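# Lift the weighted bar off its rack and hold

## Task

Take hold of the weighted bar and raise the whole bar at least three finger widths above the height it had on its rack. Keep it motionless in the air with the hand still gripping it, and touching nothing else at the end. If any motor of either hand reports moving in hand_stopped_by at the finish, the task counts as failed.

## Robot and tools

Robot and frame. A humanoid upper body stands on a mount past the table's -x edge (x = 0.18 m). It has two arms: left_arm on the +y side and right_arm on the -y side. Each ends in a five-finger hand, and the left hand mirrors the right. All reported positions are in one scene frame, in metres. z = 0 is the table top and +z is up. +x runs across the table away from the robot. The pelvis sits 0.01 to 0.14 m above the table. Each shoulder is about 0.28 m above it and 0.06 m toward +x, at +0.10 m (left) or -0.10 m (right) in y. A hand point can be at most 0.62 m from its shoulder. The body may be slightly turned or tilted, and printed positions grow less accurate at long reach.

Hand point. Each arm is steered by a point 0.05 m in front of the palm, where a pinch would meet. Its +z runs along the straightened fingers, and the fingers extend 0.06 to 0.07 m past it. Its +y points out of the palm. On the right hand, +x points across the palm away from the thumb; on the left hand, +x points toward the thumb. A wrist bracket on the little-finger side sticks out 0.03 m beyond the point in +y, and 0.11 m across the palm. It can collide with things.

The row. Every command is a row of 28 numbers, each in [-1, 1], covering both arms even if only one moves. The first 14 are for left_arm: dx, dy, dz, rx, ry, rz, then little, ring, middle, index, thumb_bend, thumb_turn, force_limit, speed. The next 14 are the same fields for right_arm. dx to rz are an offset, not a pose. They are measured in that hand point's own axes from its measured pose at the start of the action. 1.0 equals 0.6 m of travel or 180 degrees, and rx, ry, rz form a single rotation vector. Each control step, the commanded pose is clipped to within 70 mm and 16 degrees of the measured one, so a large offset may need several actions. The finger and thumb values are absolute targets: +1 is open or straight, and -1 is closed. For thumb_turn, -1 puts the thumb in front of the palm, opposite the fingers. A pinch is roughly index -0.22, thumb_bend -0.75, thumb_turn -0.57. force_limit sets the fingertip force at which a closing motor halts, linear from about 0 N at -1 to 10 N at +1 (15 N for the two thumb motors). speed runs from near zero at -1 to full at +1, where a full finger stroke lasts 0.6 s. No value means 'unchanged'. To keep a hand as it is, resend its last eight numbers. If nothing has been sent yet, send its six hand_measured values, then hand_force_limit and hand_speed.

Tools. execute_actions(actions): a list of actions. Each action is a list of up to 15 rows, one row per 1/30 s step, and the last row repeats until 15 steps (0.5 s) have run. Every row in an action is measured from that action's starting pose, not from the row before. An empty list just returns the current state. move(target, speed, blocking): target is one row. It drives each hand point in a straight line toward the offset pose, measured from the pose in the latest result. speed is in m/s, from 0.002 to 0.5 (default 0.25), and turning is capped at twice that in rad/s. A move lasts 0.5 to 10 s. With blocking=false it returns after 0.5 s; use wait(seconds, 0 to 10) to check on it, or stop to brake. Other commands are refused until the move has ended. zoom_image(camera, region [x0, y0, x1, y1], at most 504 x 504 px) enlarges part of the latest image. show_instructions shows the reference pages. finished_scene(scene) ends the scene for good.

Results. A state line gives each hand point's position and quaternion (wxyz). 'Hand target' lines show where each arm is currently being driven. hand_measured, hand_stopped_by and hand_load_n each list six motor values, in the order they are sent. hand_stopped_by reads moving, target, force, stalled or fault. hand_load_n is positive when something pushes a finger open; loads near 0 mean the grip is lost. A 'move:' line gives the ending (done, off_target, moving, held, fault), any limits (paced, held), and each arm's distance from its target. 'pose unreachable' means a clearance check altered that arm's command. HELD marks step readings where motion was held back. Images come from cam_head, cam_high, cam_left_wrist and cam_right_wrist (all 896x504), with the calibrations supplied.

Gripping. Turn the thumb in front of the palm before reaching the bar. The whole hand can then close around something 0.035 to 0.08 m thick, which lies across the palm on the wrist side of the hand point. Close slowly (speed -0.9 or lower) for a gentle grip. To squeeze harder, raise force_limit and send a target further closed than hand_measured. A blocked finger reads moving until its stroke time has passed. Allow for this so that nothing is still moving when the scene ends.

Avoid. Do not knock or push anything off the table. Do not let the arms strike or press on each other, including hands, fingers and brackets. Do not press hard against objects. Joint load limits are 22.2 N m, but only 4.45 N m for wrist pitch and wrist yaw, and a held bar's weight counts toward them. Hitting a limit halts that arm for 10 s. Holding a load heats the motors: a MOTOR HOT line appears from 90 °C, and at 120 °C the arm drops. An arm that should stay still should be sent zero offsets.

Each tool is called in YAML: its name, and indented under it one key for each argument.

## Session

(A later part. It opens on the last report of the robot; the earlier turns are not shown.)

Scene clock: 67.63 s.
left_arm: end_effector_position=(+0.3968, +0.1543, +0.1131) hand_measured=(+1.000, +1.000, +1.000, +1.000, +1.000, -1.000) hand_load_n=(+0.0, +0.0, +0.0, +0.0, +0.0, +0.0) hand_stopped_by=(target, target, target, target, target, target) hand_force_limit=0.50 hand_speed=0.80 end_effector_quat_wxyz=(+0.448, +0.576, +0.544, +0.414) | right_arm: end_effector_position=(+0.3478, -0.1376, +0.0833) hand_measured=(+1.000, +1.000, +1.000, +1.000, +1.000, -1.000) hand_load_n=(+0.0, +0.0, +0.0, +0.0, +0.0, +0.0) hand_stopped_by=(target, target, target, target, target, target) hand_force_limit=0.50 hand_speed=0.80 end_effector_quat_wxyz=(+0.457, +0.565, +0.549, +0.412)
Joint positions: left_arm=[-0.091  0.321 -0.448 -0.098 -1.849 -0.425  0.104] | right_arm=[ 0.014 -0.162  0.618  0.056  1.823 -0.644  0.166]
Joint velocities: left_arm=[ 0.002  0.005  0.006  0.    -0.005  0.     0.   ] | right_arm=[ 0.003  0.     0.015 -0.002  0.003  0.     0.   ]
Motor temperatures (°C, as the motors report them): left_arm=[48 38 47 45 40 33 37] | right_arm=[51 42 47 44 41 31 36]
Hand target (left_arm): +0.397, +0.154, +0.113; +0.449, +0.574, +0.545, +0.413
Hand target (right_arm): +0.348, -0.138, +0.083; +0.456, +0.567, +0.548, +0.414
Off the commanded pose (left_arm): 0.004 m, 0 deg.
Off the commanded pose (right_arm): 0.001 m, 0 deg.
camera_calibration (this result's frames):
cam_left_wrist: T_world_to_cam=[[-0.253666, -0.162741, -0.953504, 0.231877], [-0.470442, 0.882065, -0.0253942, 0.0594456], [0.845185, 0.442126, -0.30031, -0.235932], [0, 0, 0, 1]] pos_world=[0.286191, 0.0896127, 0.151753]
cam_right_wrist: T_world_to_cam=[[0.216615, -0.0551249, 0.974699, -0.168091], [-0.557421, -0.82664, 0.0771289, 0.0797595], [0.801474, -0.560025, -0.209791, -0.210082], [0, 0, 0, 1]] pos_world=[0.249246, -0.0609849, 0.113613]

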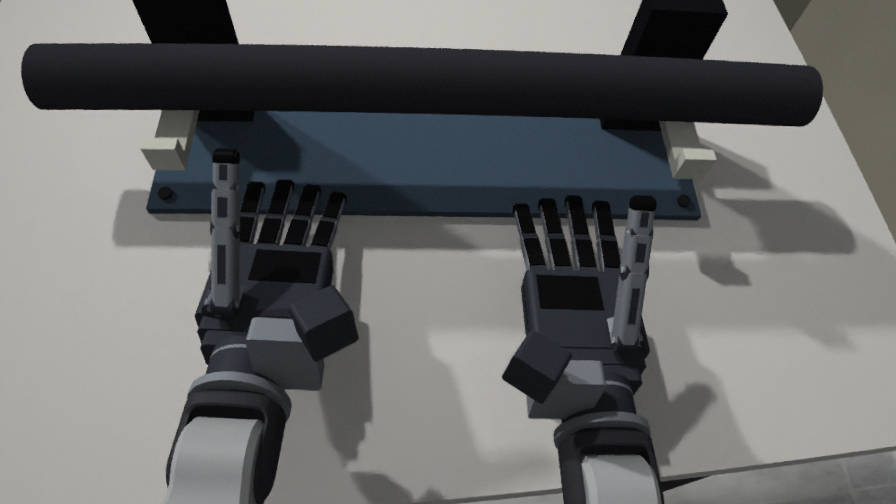

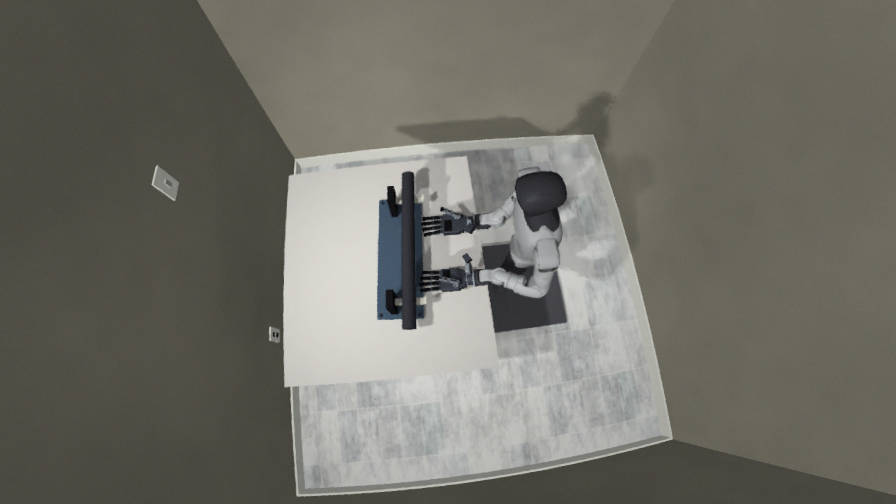

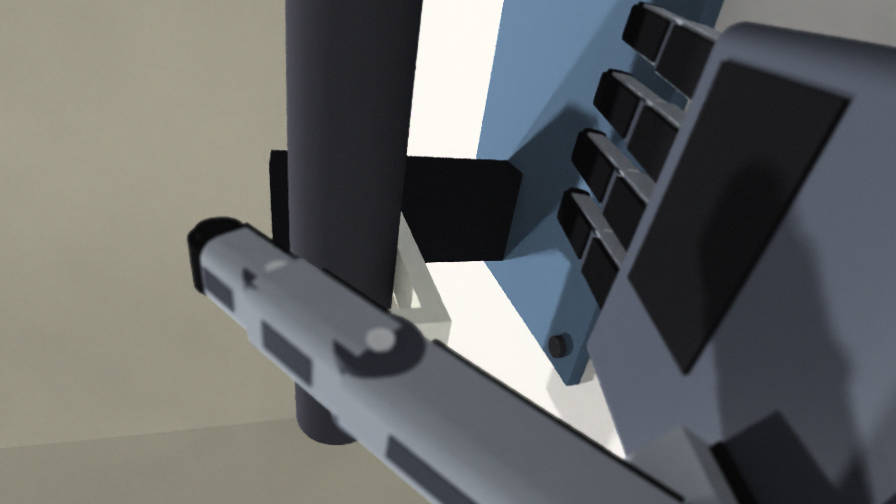

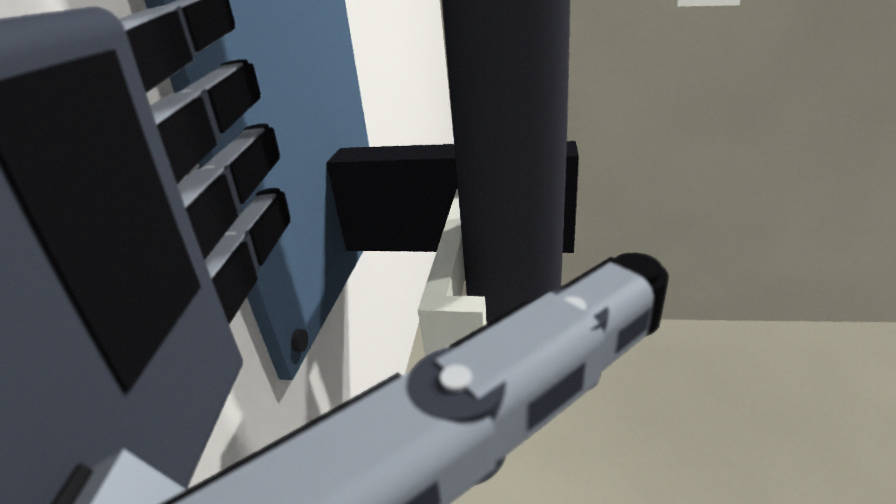

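move:
  target: [-0.033,0.026,0.097,0,0,0,1,1,1,1,1,-1,0.5,0.8,0.025,0.039,0.145,0,0,0,1,1,1,1,1,-1,0.5,0.8]
  speed: 0.08

Scene clock: 72.33 s.
left_arm: end_effector_position=(+0.4537, +0.1244, +0.1098) hand_measured=(+1.000, +1.000, +1.000, +1.000, +1.000, -1.000) hand_load_n=(+0.0, +0.0, +0.0, +0.0, +0.0, +0.0) hand_stopped_by=(target, target, target, target, target, target) hand_force_limit=0.50 hand_speed=0.80 end_effector_quat_wxyz=(+0.448, +0.579, +0.543, +0.411) | right_arm: end_effector_position=(+0.4397, -0.1350, +0.0889) hand_measured=(+1.000, +1.000, +1.000, +1.000, +1.000, -1.000) hand_load_n=(+0.0, +0.0, +0.0, +0.0, +0.0, +0.0) hand_stopped_by=(target, target, target, target, target, target) hand_force_limit=0.50 hand_speed=0.80 end_effector_quat_wxyz=(+0.462, +0.564, +0.550, +0.408)
Joint positions: left_arm=[-0.391  0.192 -0.446  0.243 -1.871 -0.415  0.091] | right_arm=[-0.414 -0.09   0.485  0.463  1.933 -0.553  0.133]
Joint velocities: left_arm=[-0.008 -0.005  0.     0.008 -0.014  0.     0.   ] | right_arm=[-0.014 -0.012 -0.008 -0.006 -0.011  0.     0.003]
Motor temperatures (°C, as the motors report them): left_arm=[49 38 47 45 40 33 37] | right_arm=[51 42 47 44 41 31 36]
Hand target (left_arm): +0.454, +0.125, +0.109; +0.450, +0.578, +0.545, +0.409
Hand target (right_arm): +0.439, -0.135, +0.088; +0.460, +0.566, +0.549, +0.408
Off the commanded pose (left_arm): 0.008 m, 1 deg.
Off the commanded pose (right_arm): 0.009 m, 1 deg.
joint sent to its limit (right arm) — the command would take joint 5 (wrist roll) past its upper limit, so that joint was sent only as far as its limit.
move: off_target (left_arm, right_arm)
camera_calibration (this result's frames):
cam_left_wrist: T_world_to_cam=[[-0.259175, -0.160964, -0.952323, 0.240493], [-0.462567, 0.886262, -0.0239106, 0.108244], [0.847856, 0.434316, -0.304154, -0.271623], [0, 0, 0, 1]] pos_world=[0.342698, 0.0607481, 0.149]
cam_right_wrist: T_world_to_cam=[[0.215071, -0.0432913, 0.975638, -0.191083], [-0.562236, -0.82234, 0.0874511, 0.134434], [0.79852, -0.567348, -0.201201, -0.281631], [0, 0, 0, 1]] pos_world=[0.341568, -0.0575048, 0.118007]

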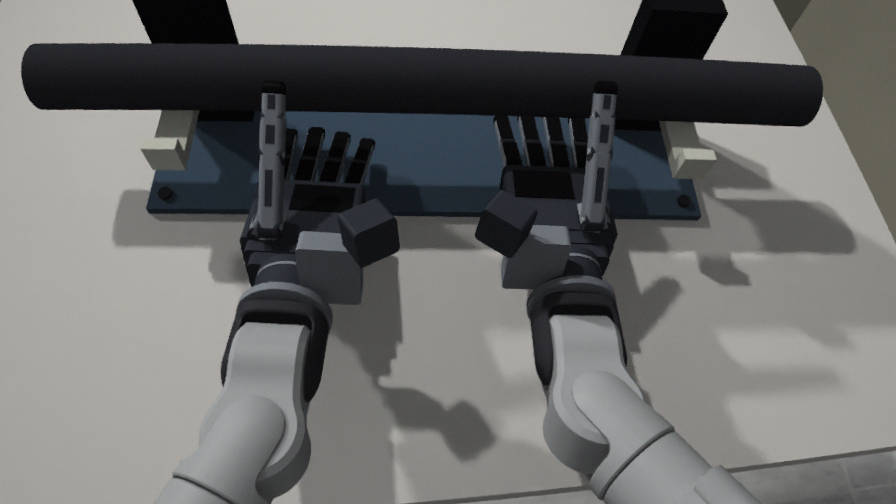

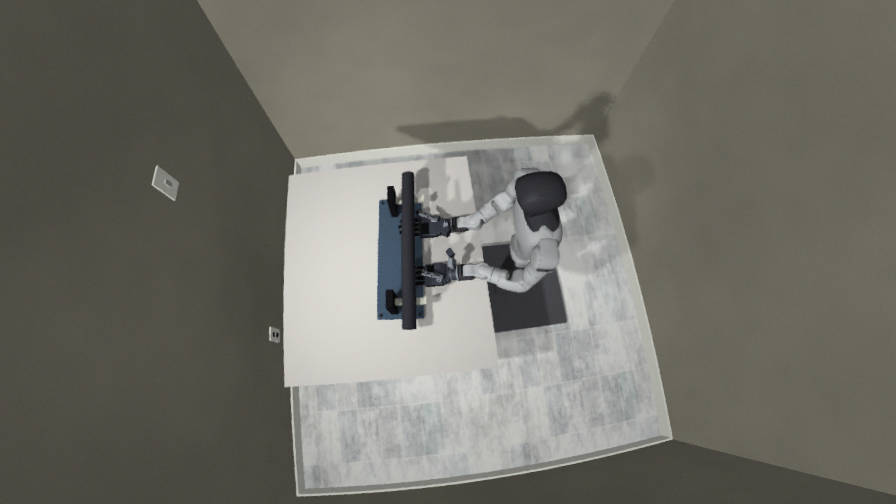

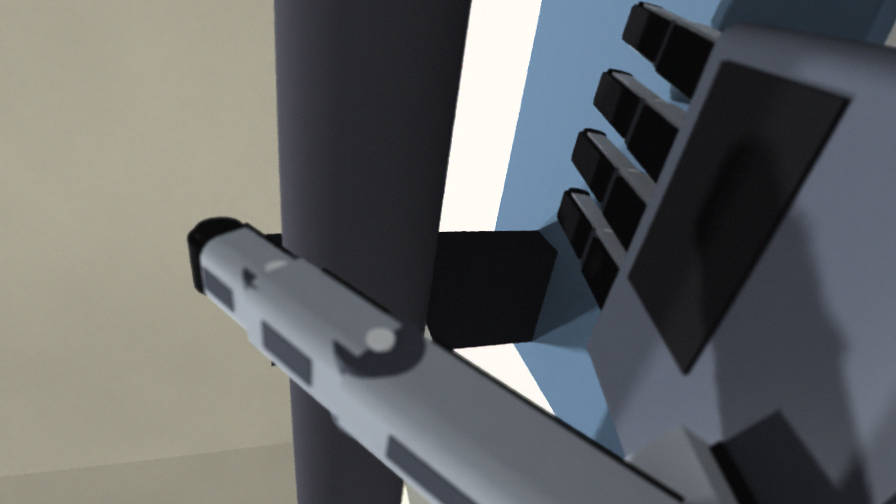

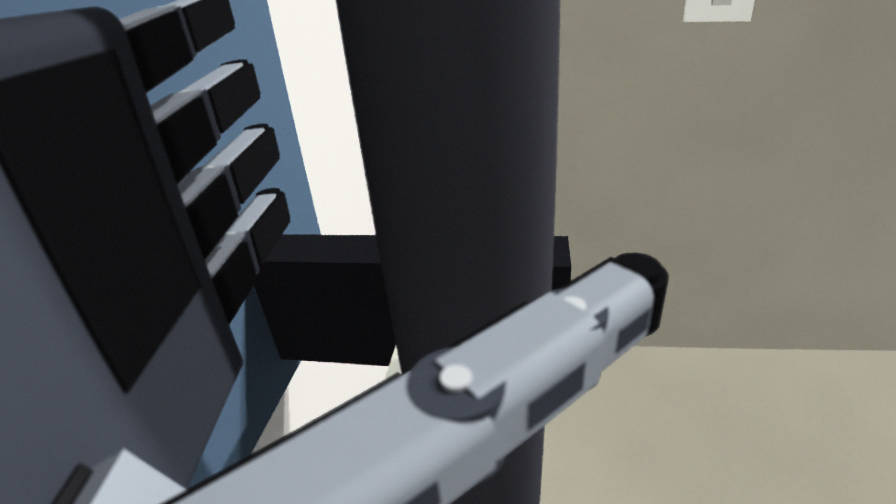

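move:
  target: [0.005,0.022,0.08,0,0,0,1,1,1,1,1,-1,0.5,0.8,0,0.013,0.05,0,0,0,1,1,1,1,1,-1,0.5,0.8]
  speed: 0.05

Scene clock: 75.40 s.
left_arm: end_effector_position=(+0.5034, +0.1171, +0.1110) hand_measured=(+1.000, +1.000, +1.000, +1.000, +1.000, -1.000) hand_load_n=(+0.0, +0.0, +0.0, +0.0, +0.0, +0.0) hand_stopped_by=(target, target, target, target, target, target) hand_force_limit=0.50 hand_speed=0.80 end_effector_quat_wxyz=(+0.451, +0.582, +0.536, +0.413) | right_arm: end_effector_position=(+0.4704, -0.1392, +0.0901) hand_measured=(+1.000, +1.000, +1.000, +1.000, +1.000, -1.000) hand_load_n=(+0.0, +0.0, +0.0, +0.0, +0.0, +0.0) hand_stopped_by=(target, target, target, target, target, target) hand_force_limit=0.50 hand_speed=0.80 end_effector_quat_wxyz=(+0.463, +0.563, +0.552, +0.405)
Joint positions: left_arm=[-0.672  0.142 -0.395  0.649 -1.955 -0.317 -0.028] | right_arm=[-0.57  -0.057  0.376  0.687  1.933 -0.452  0.169]
Joint velocities: left_arm=[ 0.005  0.005  0.002  0.003  0.003  0.003 -0.006] | right_arm=[-0.014 -0.002  0.    -0.005  0.002  0.002  0.   ]
Motor temperatures (°C, as the motors report them): left_arm=[50 38 47 44 40 33 37] | right_arm=[52 42 47 44 41 31 36]
Hand target (left_arm): +0.503, +0.117, +0.107; +0.450, +0.583, +0.541, +0.407
Hand target (right_arm): +0.470, -0.139, +0.090; +0.461, +0.565, +0.551, +0.407
Off the commanded pose (left_arm): 0.007 m, 1 deg.
Off the commanded pose (right_arm): 0.002 m, 0 deg.
move: off_target (left_arm)
camera_calibration (this result's frames):
cam_left_wrist: T_world_to_cam=[[-0.252431, -0.15187, -0.955622, 0.249259], [-0.452024, 0.891727, -0.0223117, 0.131587], [0.855542, 0.426332, -0.293748, -0.314358], [0, 0, 0, 1]] pos_world=[0.391348, 0.0545365, 0.148791]
cam_right_wrist: T_world_to_cam=[[0.218108, -0.0369833, 0.975224, -0.199564], [-0.561699, -0.821932, 0.0944534, 0.147319], [0.798075, -0.568383, -0.200043, -0.308254], [0, 0, 0, 1]] pos_world=[0.372285, -0.0615007, 0.119041]

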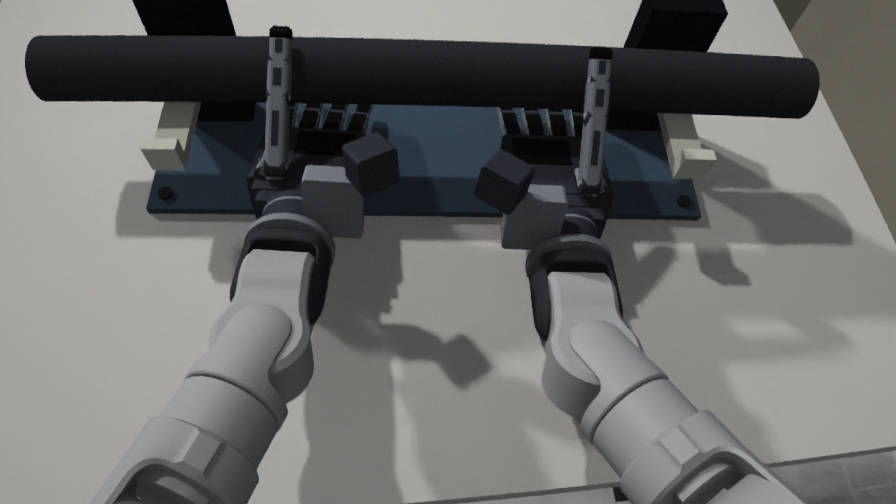

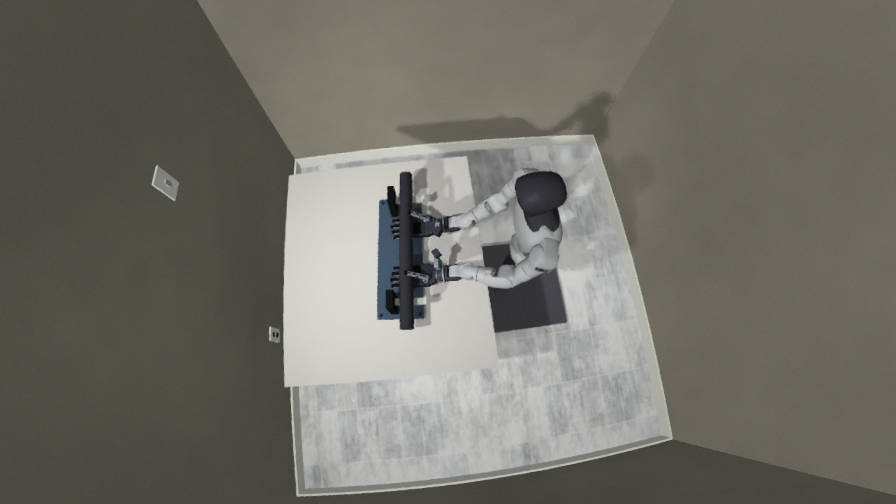

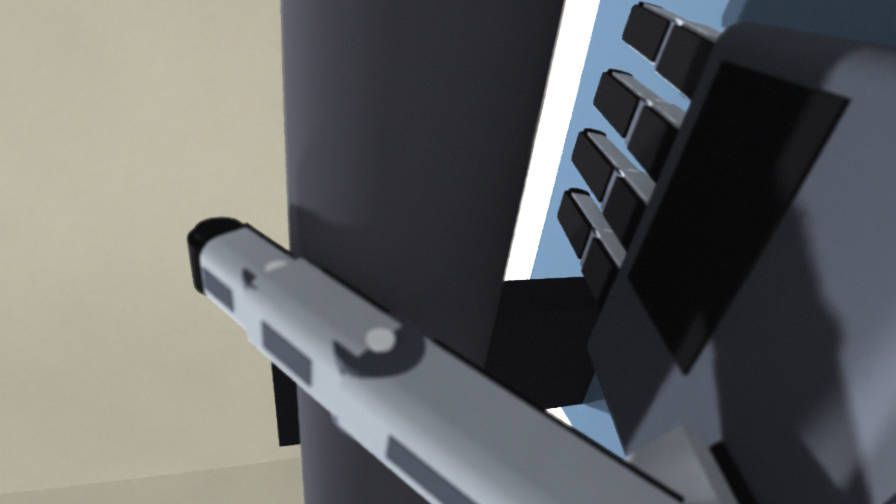

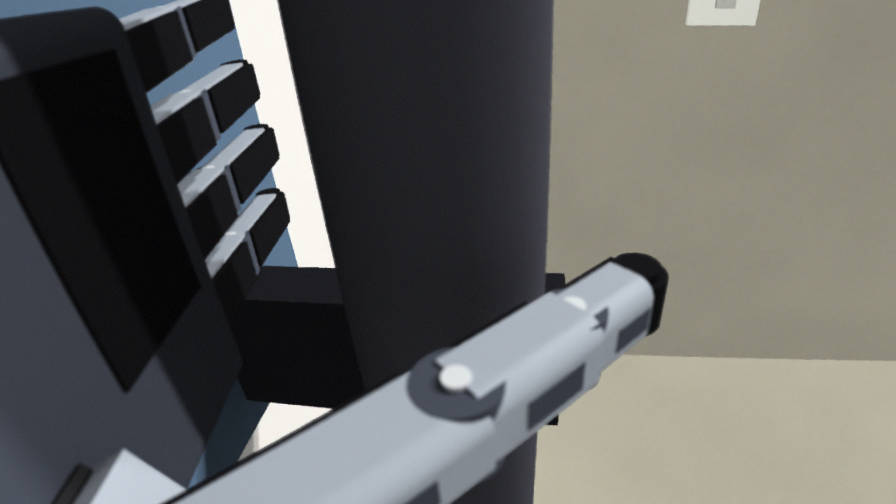

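move:
  target: [0,0.035,0.0,0,0,0,1,1,1,1,1,-1,0.5,0.8,0,0.035,0.0,0,0,0,1,1,1,1,1,-1,0.5,0.8]
  speed: 0.04

Scene clock: 78.63 s.
left_arm: end_effector_position=(+0.5091, +0.1162, +0.1305) hand_measured=(+1.000, +1.000, +1.000, +1.000, +1.000, -1.000) hand_load_n=(+0.0, +0.0, +0.0, +0.0, +0.0, +0.0) hand_stopped_by=(target, target, target, target, target, target) hand_force_limit=0.50 hand_speed=0.80 end_effector_quat_wxyz=(+0.454, +0.580, +0.538, +0.410) | right_arm: end_effector_position=(+0.4756, -0.1392, +0.1108) hand_measured=(+1.000, +1.000, +1.000, +1.000, +1.000, -1.000) hand_load_n=(+0.0, +0.0, +0.0, +0.0, +0.0, +0.0) hand_stopped_by=(target, target, target, target, target, target) hand_force_limit=0.50 hand_speed=0.80 end_effector_quat_wxyz=(+0.464, +0.564, +0.550, +0.405)
Joint positions: left_arm=[-0.681  0.162 -0.394  0.545 -1.949 -0.343  0.076] | right_arm=[-0.561 -0.085  0.393  0.545  1.906 -0.496  0.043]
Joint velocities: left_arm=[ 0.005  0.003  0.002  0.011 -0.003  0.     0.001] | right_arm=[-0.011 -0.02  -0.012 -0.002  0.002 -0.001 -0.002]
Motor temperatures (°C, as the motors report them): left_arm=[52 38 47 44 40 33 37] | right_arm=[53 42 47 44 41 31 36]
Hand target (left_arm): +0.509, +0.117, +0.131; +0.452, +0.581, +0.537, +0.412
Hand target (right_arm): +0.475, -0.140, +0.111; +0.465, +0.562, +0.552, +0.403
Off the commanded pose (left_arm): 0.001 m, 1 deg.
Off the commanded pose (right_arm): 0.001 m, 0 deg.
move: done
camera_calibration (this result's frames):
cam_left_wrist: T_world_to_cam=[[-0.253743, -0.160991, -0.95378, 0.270666], [-0.451832, 0.891589, -0.0302886, 0.136447], [0.855256, 0.423262, -0.298975, -0.311944], [0, 0, 0, 1]] pos_world=[0.397122, 0.0539543, 0.169025]
cam_right_wrist: T_world_to_cam=[[0.21615, -0.0403125, 0.975528, -0.220483], [-0.564727, -0.820219, 0.0912332, 0.150366], [0.796469, -0.570627, -0.200056, -0.307841], [0, 0, 0, 1]] pos_world=[0.377759, -0.0612179, 0.139783]

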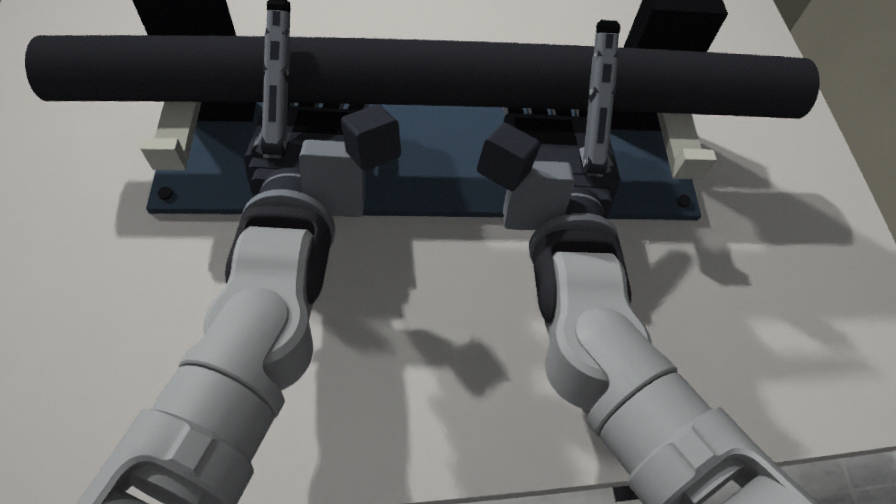

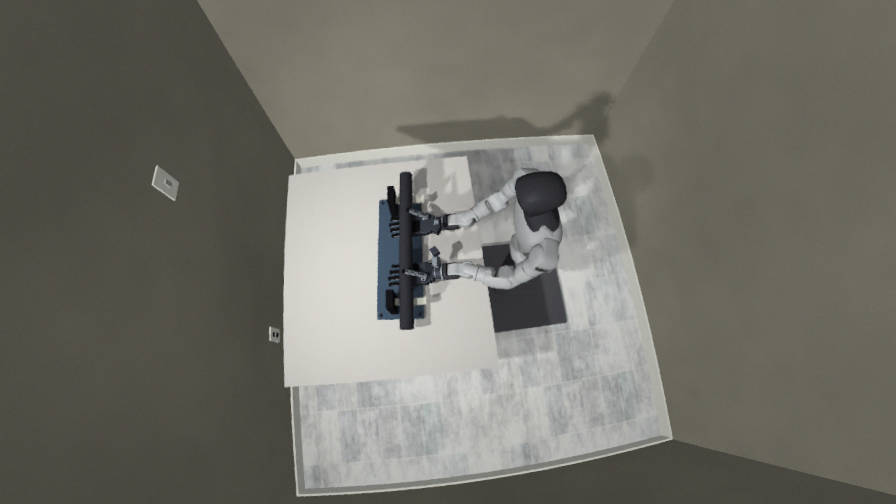

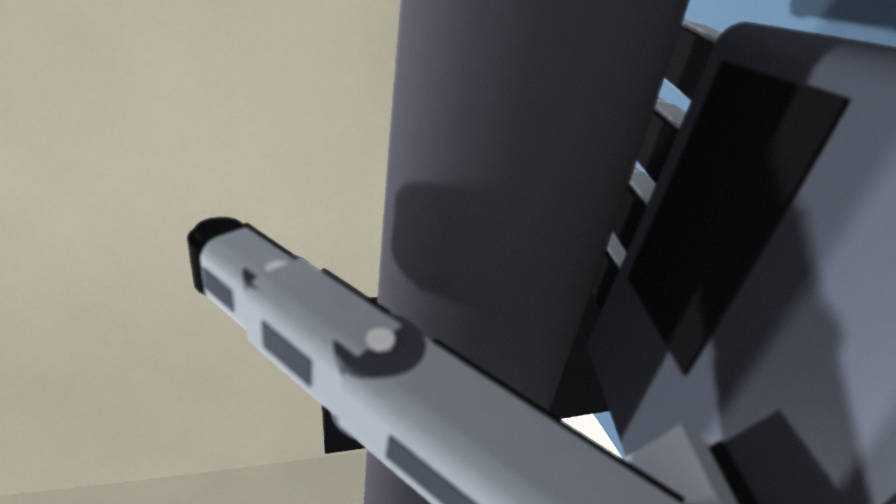

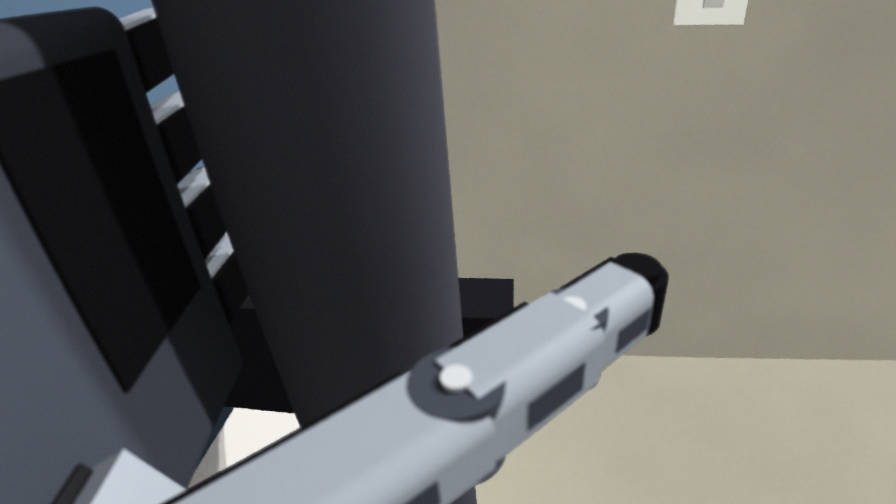

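move:
  target: [0,0.0,0.025,0,0,0,1,1,1,1,1,-1,0.5,0.8,0,0.0,0.025,0,0,0,1,1,1,1,1,-1,0.5,0.8]
  speed: 0.03

execute_actions:
  actions:
    - [[0,0,0,0,0,0,-1,-1,-1,-1,-1,-1,0.8,-0.2,0,0,0,0,0,0,-1,-1,-1,-1,-1,-1,0.8,-0.2]]
    - [[0,0,0,0,0,0,-1,-1,-1,-1,-1,-1,0.8,-0.2,0,0,0,0,0,0,-1,-1,-1,-1,-1,-1,0.8,-0.2]]
    - [[0,0,0,0,0,0,-1,-1,-1,-1,-1,-1,0.8,-0.2,0,0,0,0,0,0,-1,-1,-1,-1,-1,-1,0.8,-0.2]]

Scene clock: 83.50 s.
left_arm: end_effector_position=(+0.5230, +0.1131, +0.1257) hand_measured=(+1.000, +1.000, +1.000, +1.000, +1.000, -1.000) hand_load_n=(+0.0, +0.0, +0.0, +0.0, +0.0, +0.0) hand_stopped_by=(target, target, target, target, target, target) hand_force_limit=0.50 hand_speed=0.80 end_effector_quat_wxyz=(+0.452, +0.583, +0.536, +0.411) | right_arm: end_effector_position=(+0.4898, -0.1416, +0.1079) hand_measured=(+1.000, +1.000, +1.000, +1.000, +1.000, -1.000) hand_load_n=(+0.0, +0.0, +0.0, +0.0, +0.0, +0.0) hand_stopped_by=(target, target, target, target, target, target) hand_force_limit=0.50 hand_speed=0.80 end_effector_quat_wxyz=(+0.465, +0.563, +0.552, +0.404)
Joint positions: left_arm=[-0.779  0.132 -0.371  0.737 -1.965 -0.294 -0.001] | right_arm=[-0.65  -0.074  0.355  0.701  1.933 -0.445  0.101]
Joint velocities: left_arm=[ 0.006  0.002  0.005  0.012 -0.005  0.001 -0.001] | right_arm=[-0.014  0.009 -0.009  0.003 -0.005  0.002  0.001]
Motor temperatures (°C, as the motors report them): left_arm=[55 38 47 45 40 33 37] | right_arm=[54 42 47 44 41 31 36]
Hand target (left_arm): +0.523, +0.113, +0.125; +0.454, +0.582, +0.537, +0.409
Hand target (right_arm): +0.490, -0.141, +0.108; +0.463, +0.564, +0.550, +0.406
Off the commanded pose (left_arm): 0.002 m, 1 deg.
Off the commanded pose (right_arm): 0.001 m, 0 deg.
move: done
camera_calibration (this result's frames):
cam_left_wrist: T_world_to_cam=[[-0.255477, -0.151441, -0.954881, 0.269063], [-0.448374, 0.893581, -0.0217573, 0.14218], [0.856558, 0.422586, -0.296191, -0.324926], [0, 0, 0, 1]] pos_world=[0.410807, 0.0510065, 0.163776]
cam_right_wrist: T_world_to_cam=[[0.217584, -0.034375, 0.975436, -0.220603], [-0.564091, -0.820003, 0.0969304, 0.155779], [0.796529, -0.571325, -0.19781, -0.321527], [0, 0, 0, 1]] pos_world=[0.391978, -0.0635405, 0.136484]

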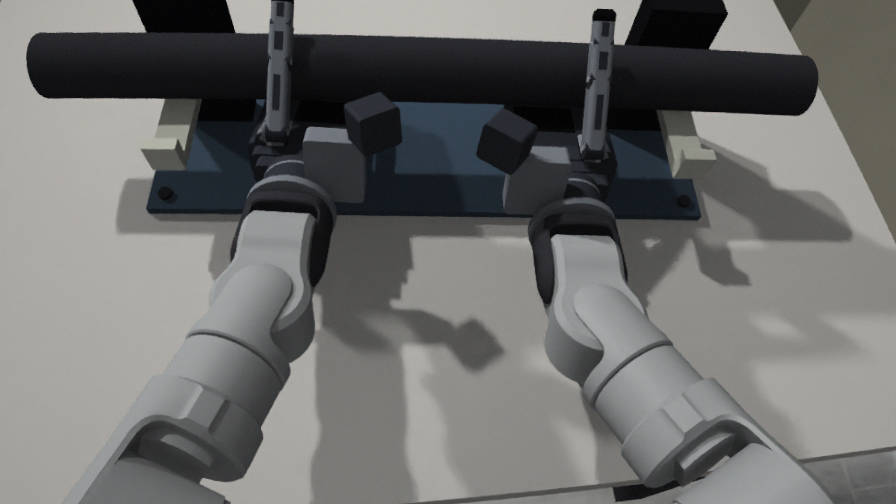

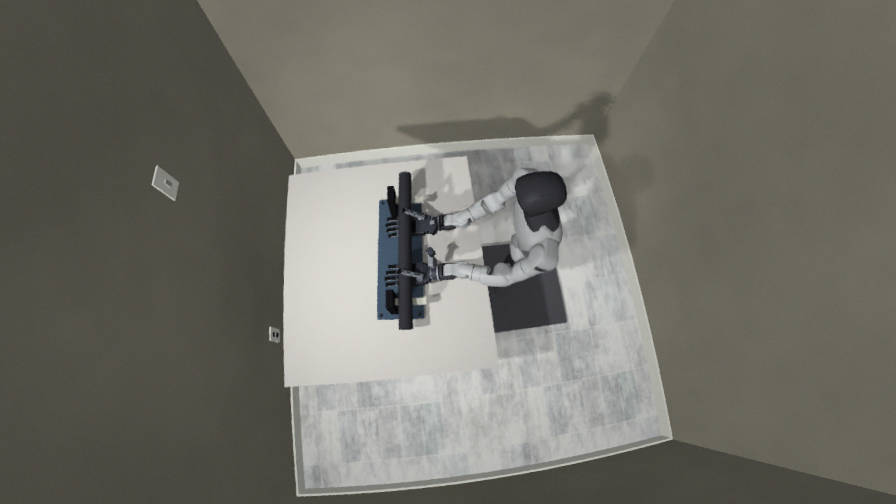

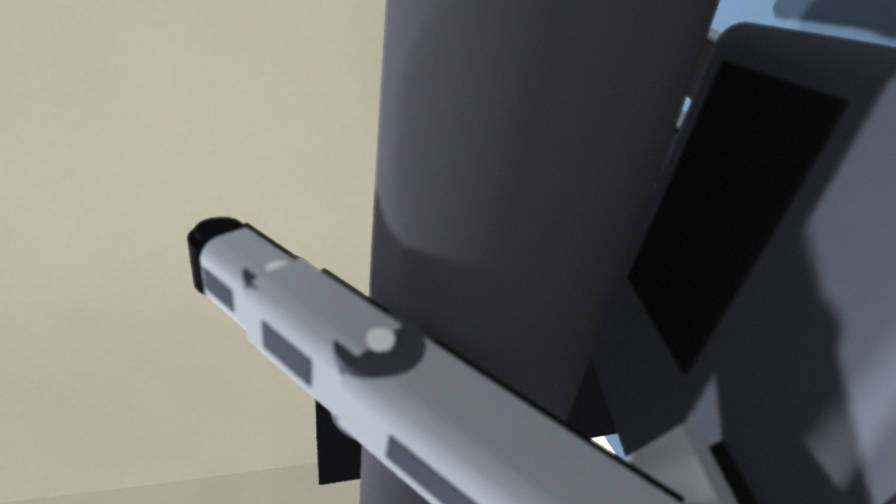

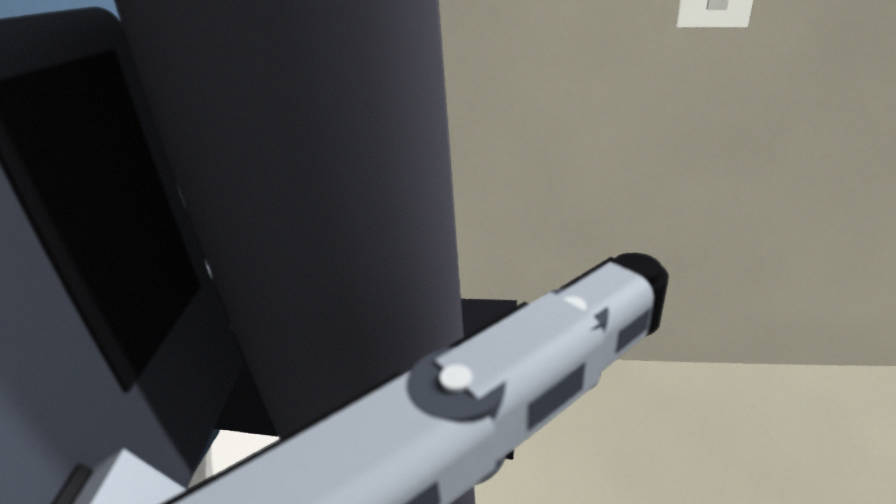

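Scene clock: 85.00 s.
left_arm: end_effector_position=(+0.5247, +0.1133, +0.1340) hand_measured=(-0.414, -0.414, -0.436, -0.448, +0.100, -1.000) hand_load_n=(+7.0, +6.0, +11.0, +11.5, +14.5, +2.5) hand_stopped_by=(force, force, force, force, force, target) hand_force_limit=0.80 hand_speed=-0.20 end_effector_quat_wxyz=(+0.458, +0.576, +0.533, +0.418) | right_arm: end_effector_position=(+0.4898, -0.1426, +0.1046) hand_measured=(-0.298, -0.280, -0.280, -0.276, +0.214, -1.000) hand_load_n=(+11.0, +7.0, +8.0, +9.5, +18.0, +0.5) hand_stopped_by=(force, force, force, force, force, target) hand_force_limit=0.80 hand_speed=-0.20 end_effector_quat_wxyz=(+0.462, +0.567, +0.554, +0.398)
Joint positions: left_arm=[-0.788  0.132 -0.37   0.73  -1.966 -0.304 -0.011] | right_arm=[-0.652 -0.072  0.354  0.707  1.935 -0.449  0.091]
Joint velocities: left_arm=[ 0.006 -0.002 -0.002  0.003  0.005  0.     0.   ] | right_arm=[-0.003  0.    -0.018 -0.008  0.009  0.     0.   ]
Motor temperatures (°C, as the motors report them): left_arm=[55 38 47 45 40 33 37] | right_arm=[54 42 47 44 41 31 36]
Hand target (left_arm): +0.524, +0.113, +0.134; +0.459, +0.577, +0.531, +0.418
Hand target (right_arm): +0.490, -0.142, +0.105; +0.462, +0.565, +0.554, +0.400
Off the commanded pose (left_arm): 0.000 m, 0 deg.
Off the commanded pose (right_arm): 0.001 m, 0 deg.
Step readings (end_effector_position; steps 1 to 15: 1st action; 16 to 30: 2nd action; 31 to 45: 3rd action):
0: left_arm (+0.5230, +0.1131, +0.1257) | right_arm (+0.4898, -0.1416, +0.1079)
1: left_arm (+0.5230, +0.1132, +0.1257) | right_arm (+0.4898, -0.1416, +0.1078)
2: left_arm (+0.5230, +0.1132, +0.1257) | right_arm (+0.4898, -0.1416, +0.1078)
4: left_arm (+0.5230, +0.1132, +0.1256) | right_arm (+0.4898, -0.1416, +0.1078)
8: left_arm (+0.5230, +0.1132, +0.1256) | right_arm (+0.4898, -0.1416, +0.1078)
15: left_arm (+0.5236, +0.1130, +0.1280) | right_arm (+0.4898, -0.1416, +0.1078)
16: left_arm (+0.5236, +0.1130, +0.1283) | right_arm (+0.4898, -0.1416, +0.1078)
17: left_arm (+0.5237, +0.1130, +0.1288) | right_arm (+0.4898, -0.1416, +0.1078)
19: left_arm (+0.5239, +0.1130, +0.1295) | right_arm (+0.4898, -0.1416, +0.1078)
23: left_arm (+0.5242, +0.1130, +0.1309) | right_arm (+0.4898, -0.1416, +0.1078)
30: left_arm (+0.5245, +0.1132, +0.1337) | right_arm (+0.4902, -0.1425, +0.1055)
31: left_arm (+0.5245, +0.1133, +0.1341) | right_arm (+0.4901, -0.1426, +0.1048)
32: left_arm (+0.5245, +0.1133, +0.1343) | right_arm (+0.4900, -0.1427, +0.1046)
34: left_arm (+0.5247, +0.1133, +0.1342) | right_arm (+0.4898, -0.1426, +0.1047)
38: left_arm (+0.5247, +0.1133, +0.1340) | right_arm (+0.4898, -0.1426, +0.1046)
45: end_effector_position above
camera_calibration (this result's frames):
cam_left_wrist: T_world_to_cam=[[-0.231893, -0.156473, -0.960074, 0.266358], [-0.452768, 0.890908, -0.0358401, 0.14738], [0.860945, 0.42638, -0.277441, -0.329198], [0, 0, 0, 1]] pos_world=[0.411917, 0.0507386, 0.169673]
cam_right_wrist: T_world_to_cam=[[0.231308, -0.0365793, 0.972193, -0.224141], [-0.567265, -0.816913, 0.104229, 0.156476], [0.790384, -0.5756, -0.209709, -0.319085], [0, 0, 0, 1]] pos_world=[0.392809, -0.0640372, 0.134684]

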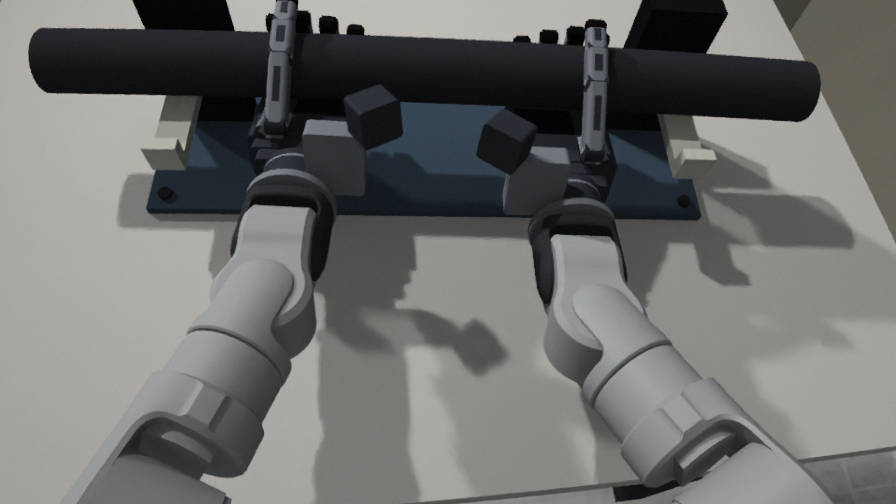

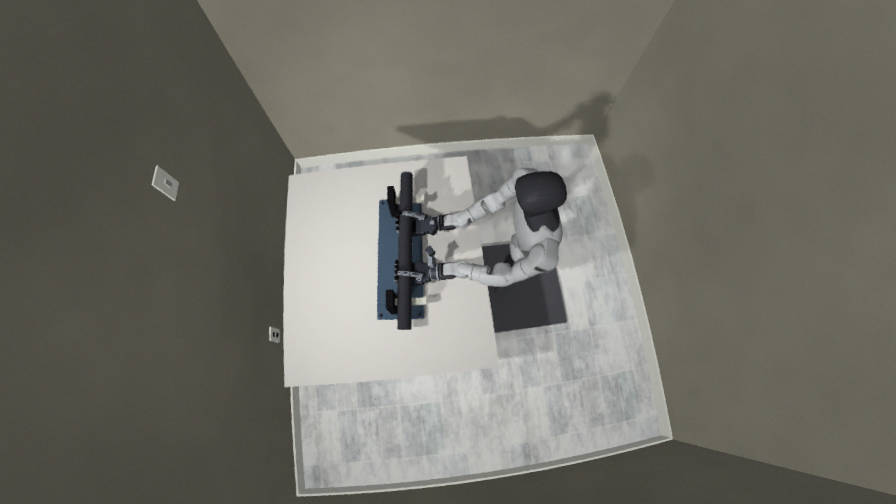

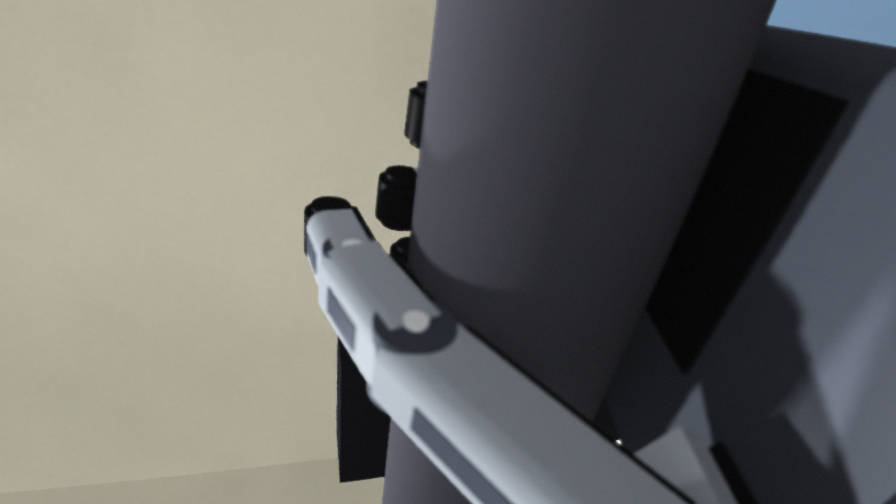

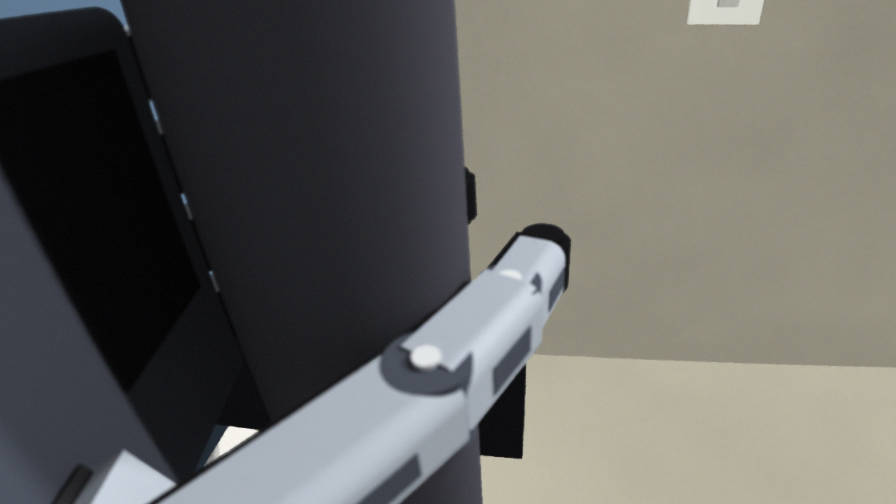

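move:
  target: [0,0.185,-0.1,0,0,0,-1,-1,-1,-1,-1,-1,0.8,-0.2,0,0.185,-0.1,0,0,0,-1,-1,-1,-1,-1,-1,0.8,-0.2]
  speed: 0.05

Scene clock: 90.33 s.
left_arm: end_effector_position=(+0.4947, +0.1138, +0.2558) hand_measured=(-0.414, -0.414, -0.436, -0.448, +0.100, -1.000) hand_load_n=(+1.5, +2.0, +9.5, +12.5, +11.5, +0.0) hand_stopped_by=(force, force, force, force, force, target) hand_force_limit=0.80 hand_speed=-0.20 end_effector_quat_wxyz=(+0.472, +0.570, +0.540, +0.401) | right_arm: end_effector_position=(+0.4579, -0.1493, +0.2302) hand_measured=(-0.300, -0.280, -0.280, -0.276, +0.214, -1.000) hand_load_n=(+7.5, +5.0, +8.0, +10.0, +14.0, -4.0) hand_stopped_by=(force, force, force, force, force, target) hand_force_limit=0.80 hand_speed=-0.20 end_effector_quat_wxyz=(+0.475, +0.583, +0.531, +0.391)
Joint positions: left_arm=[-0.736  0.3   -0.425 -0.11  -1.849 -0.556  0.719] | right_arm=[-0.585 -0.291  0.544 -0.161  1.655 -0.823 -0.718]
Joint velocities: left_arm=[-0.002  0.017 -0.02  -0.015  0.002 -0.009  0.005] | right_arm=[ 0.    -0.028  0.021  0.008  0.011 -0.033 -0.003]
Motor temperatures (°C, as the motors report them): left_arm=[62 38 47 46 40 33 40] | right_arm=[57 42 47 45 41 31 38]
Hand target (left_arm): +0.496, +0.118, +0.258; +0.464, +0.572, +0.535, +0.414
Hand target (right_arm): +0.458, -0.141, +0.229; +0.476, +0.569, +0.547, +0.390
Off the commanded pose (left_arm): 0.004 m, 3 deg.
Off the commanded pose (right_arm): 0.017 m, 4 deg.
move: off_target (left_arm, right_arm)
camera_calibration (this result's frames):
cam_left_wrist: T_world_to_cam=[[-0.240165, -0.197781, -0.95037, 0.382752], [-0.441843, 0.894002, -0.0743932, 0.141893], [0.864347, 0.402048, -0.302096, -0.262466], [0, 0, 0, 1]] pos_world=[0.38148, 0.0543727, 0.295022]
cam_right_wrist: T_world_to_cam=[[0.213465, -0.0587898, 0.97518, -0.334998], [-0.616708, -0.782277, 0.0878359, 0.151411], [0.757697, -0.620151, -0.203245, -0.264556], [0, 0, 0, 1]] pos_world=[0.36534, -0.0653141, 0.259614]

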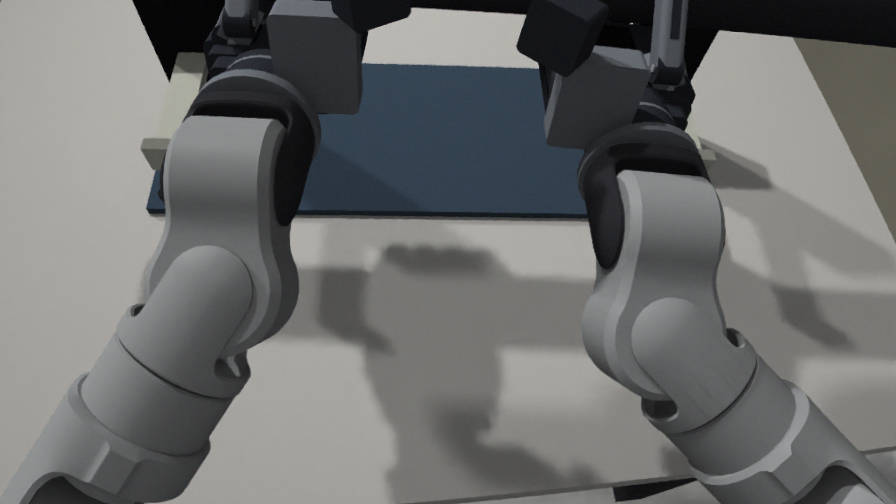

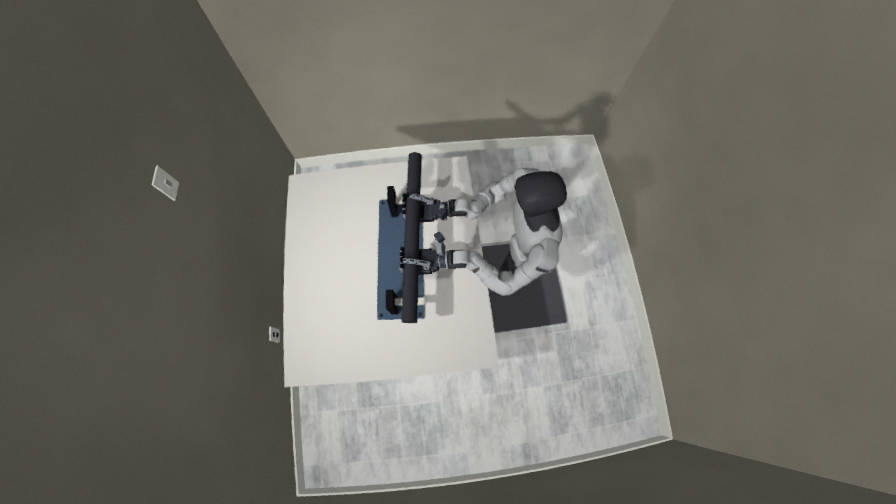

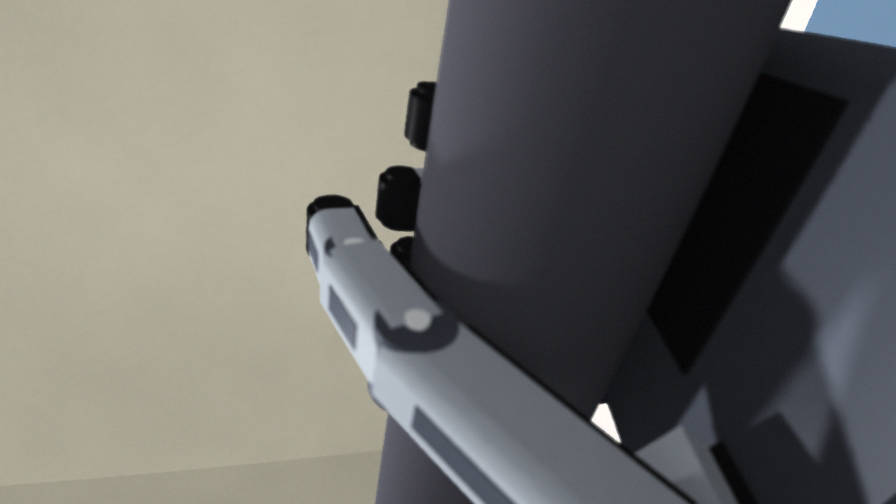

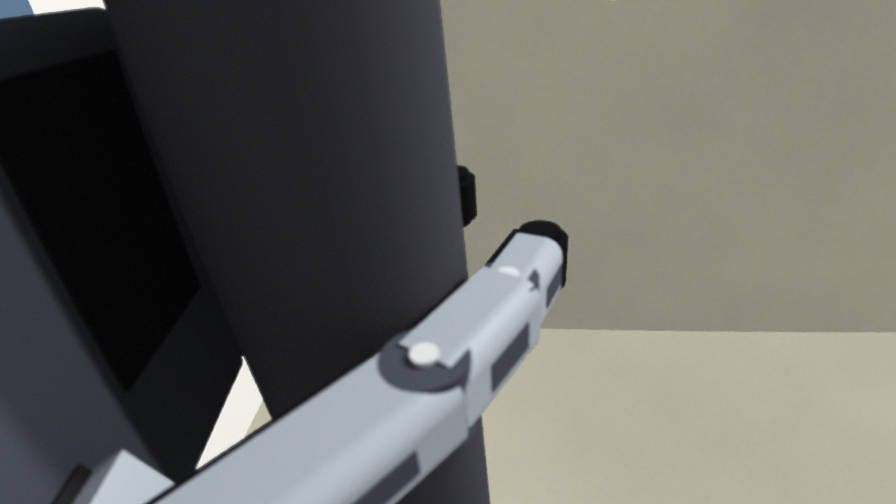

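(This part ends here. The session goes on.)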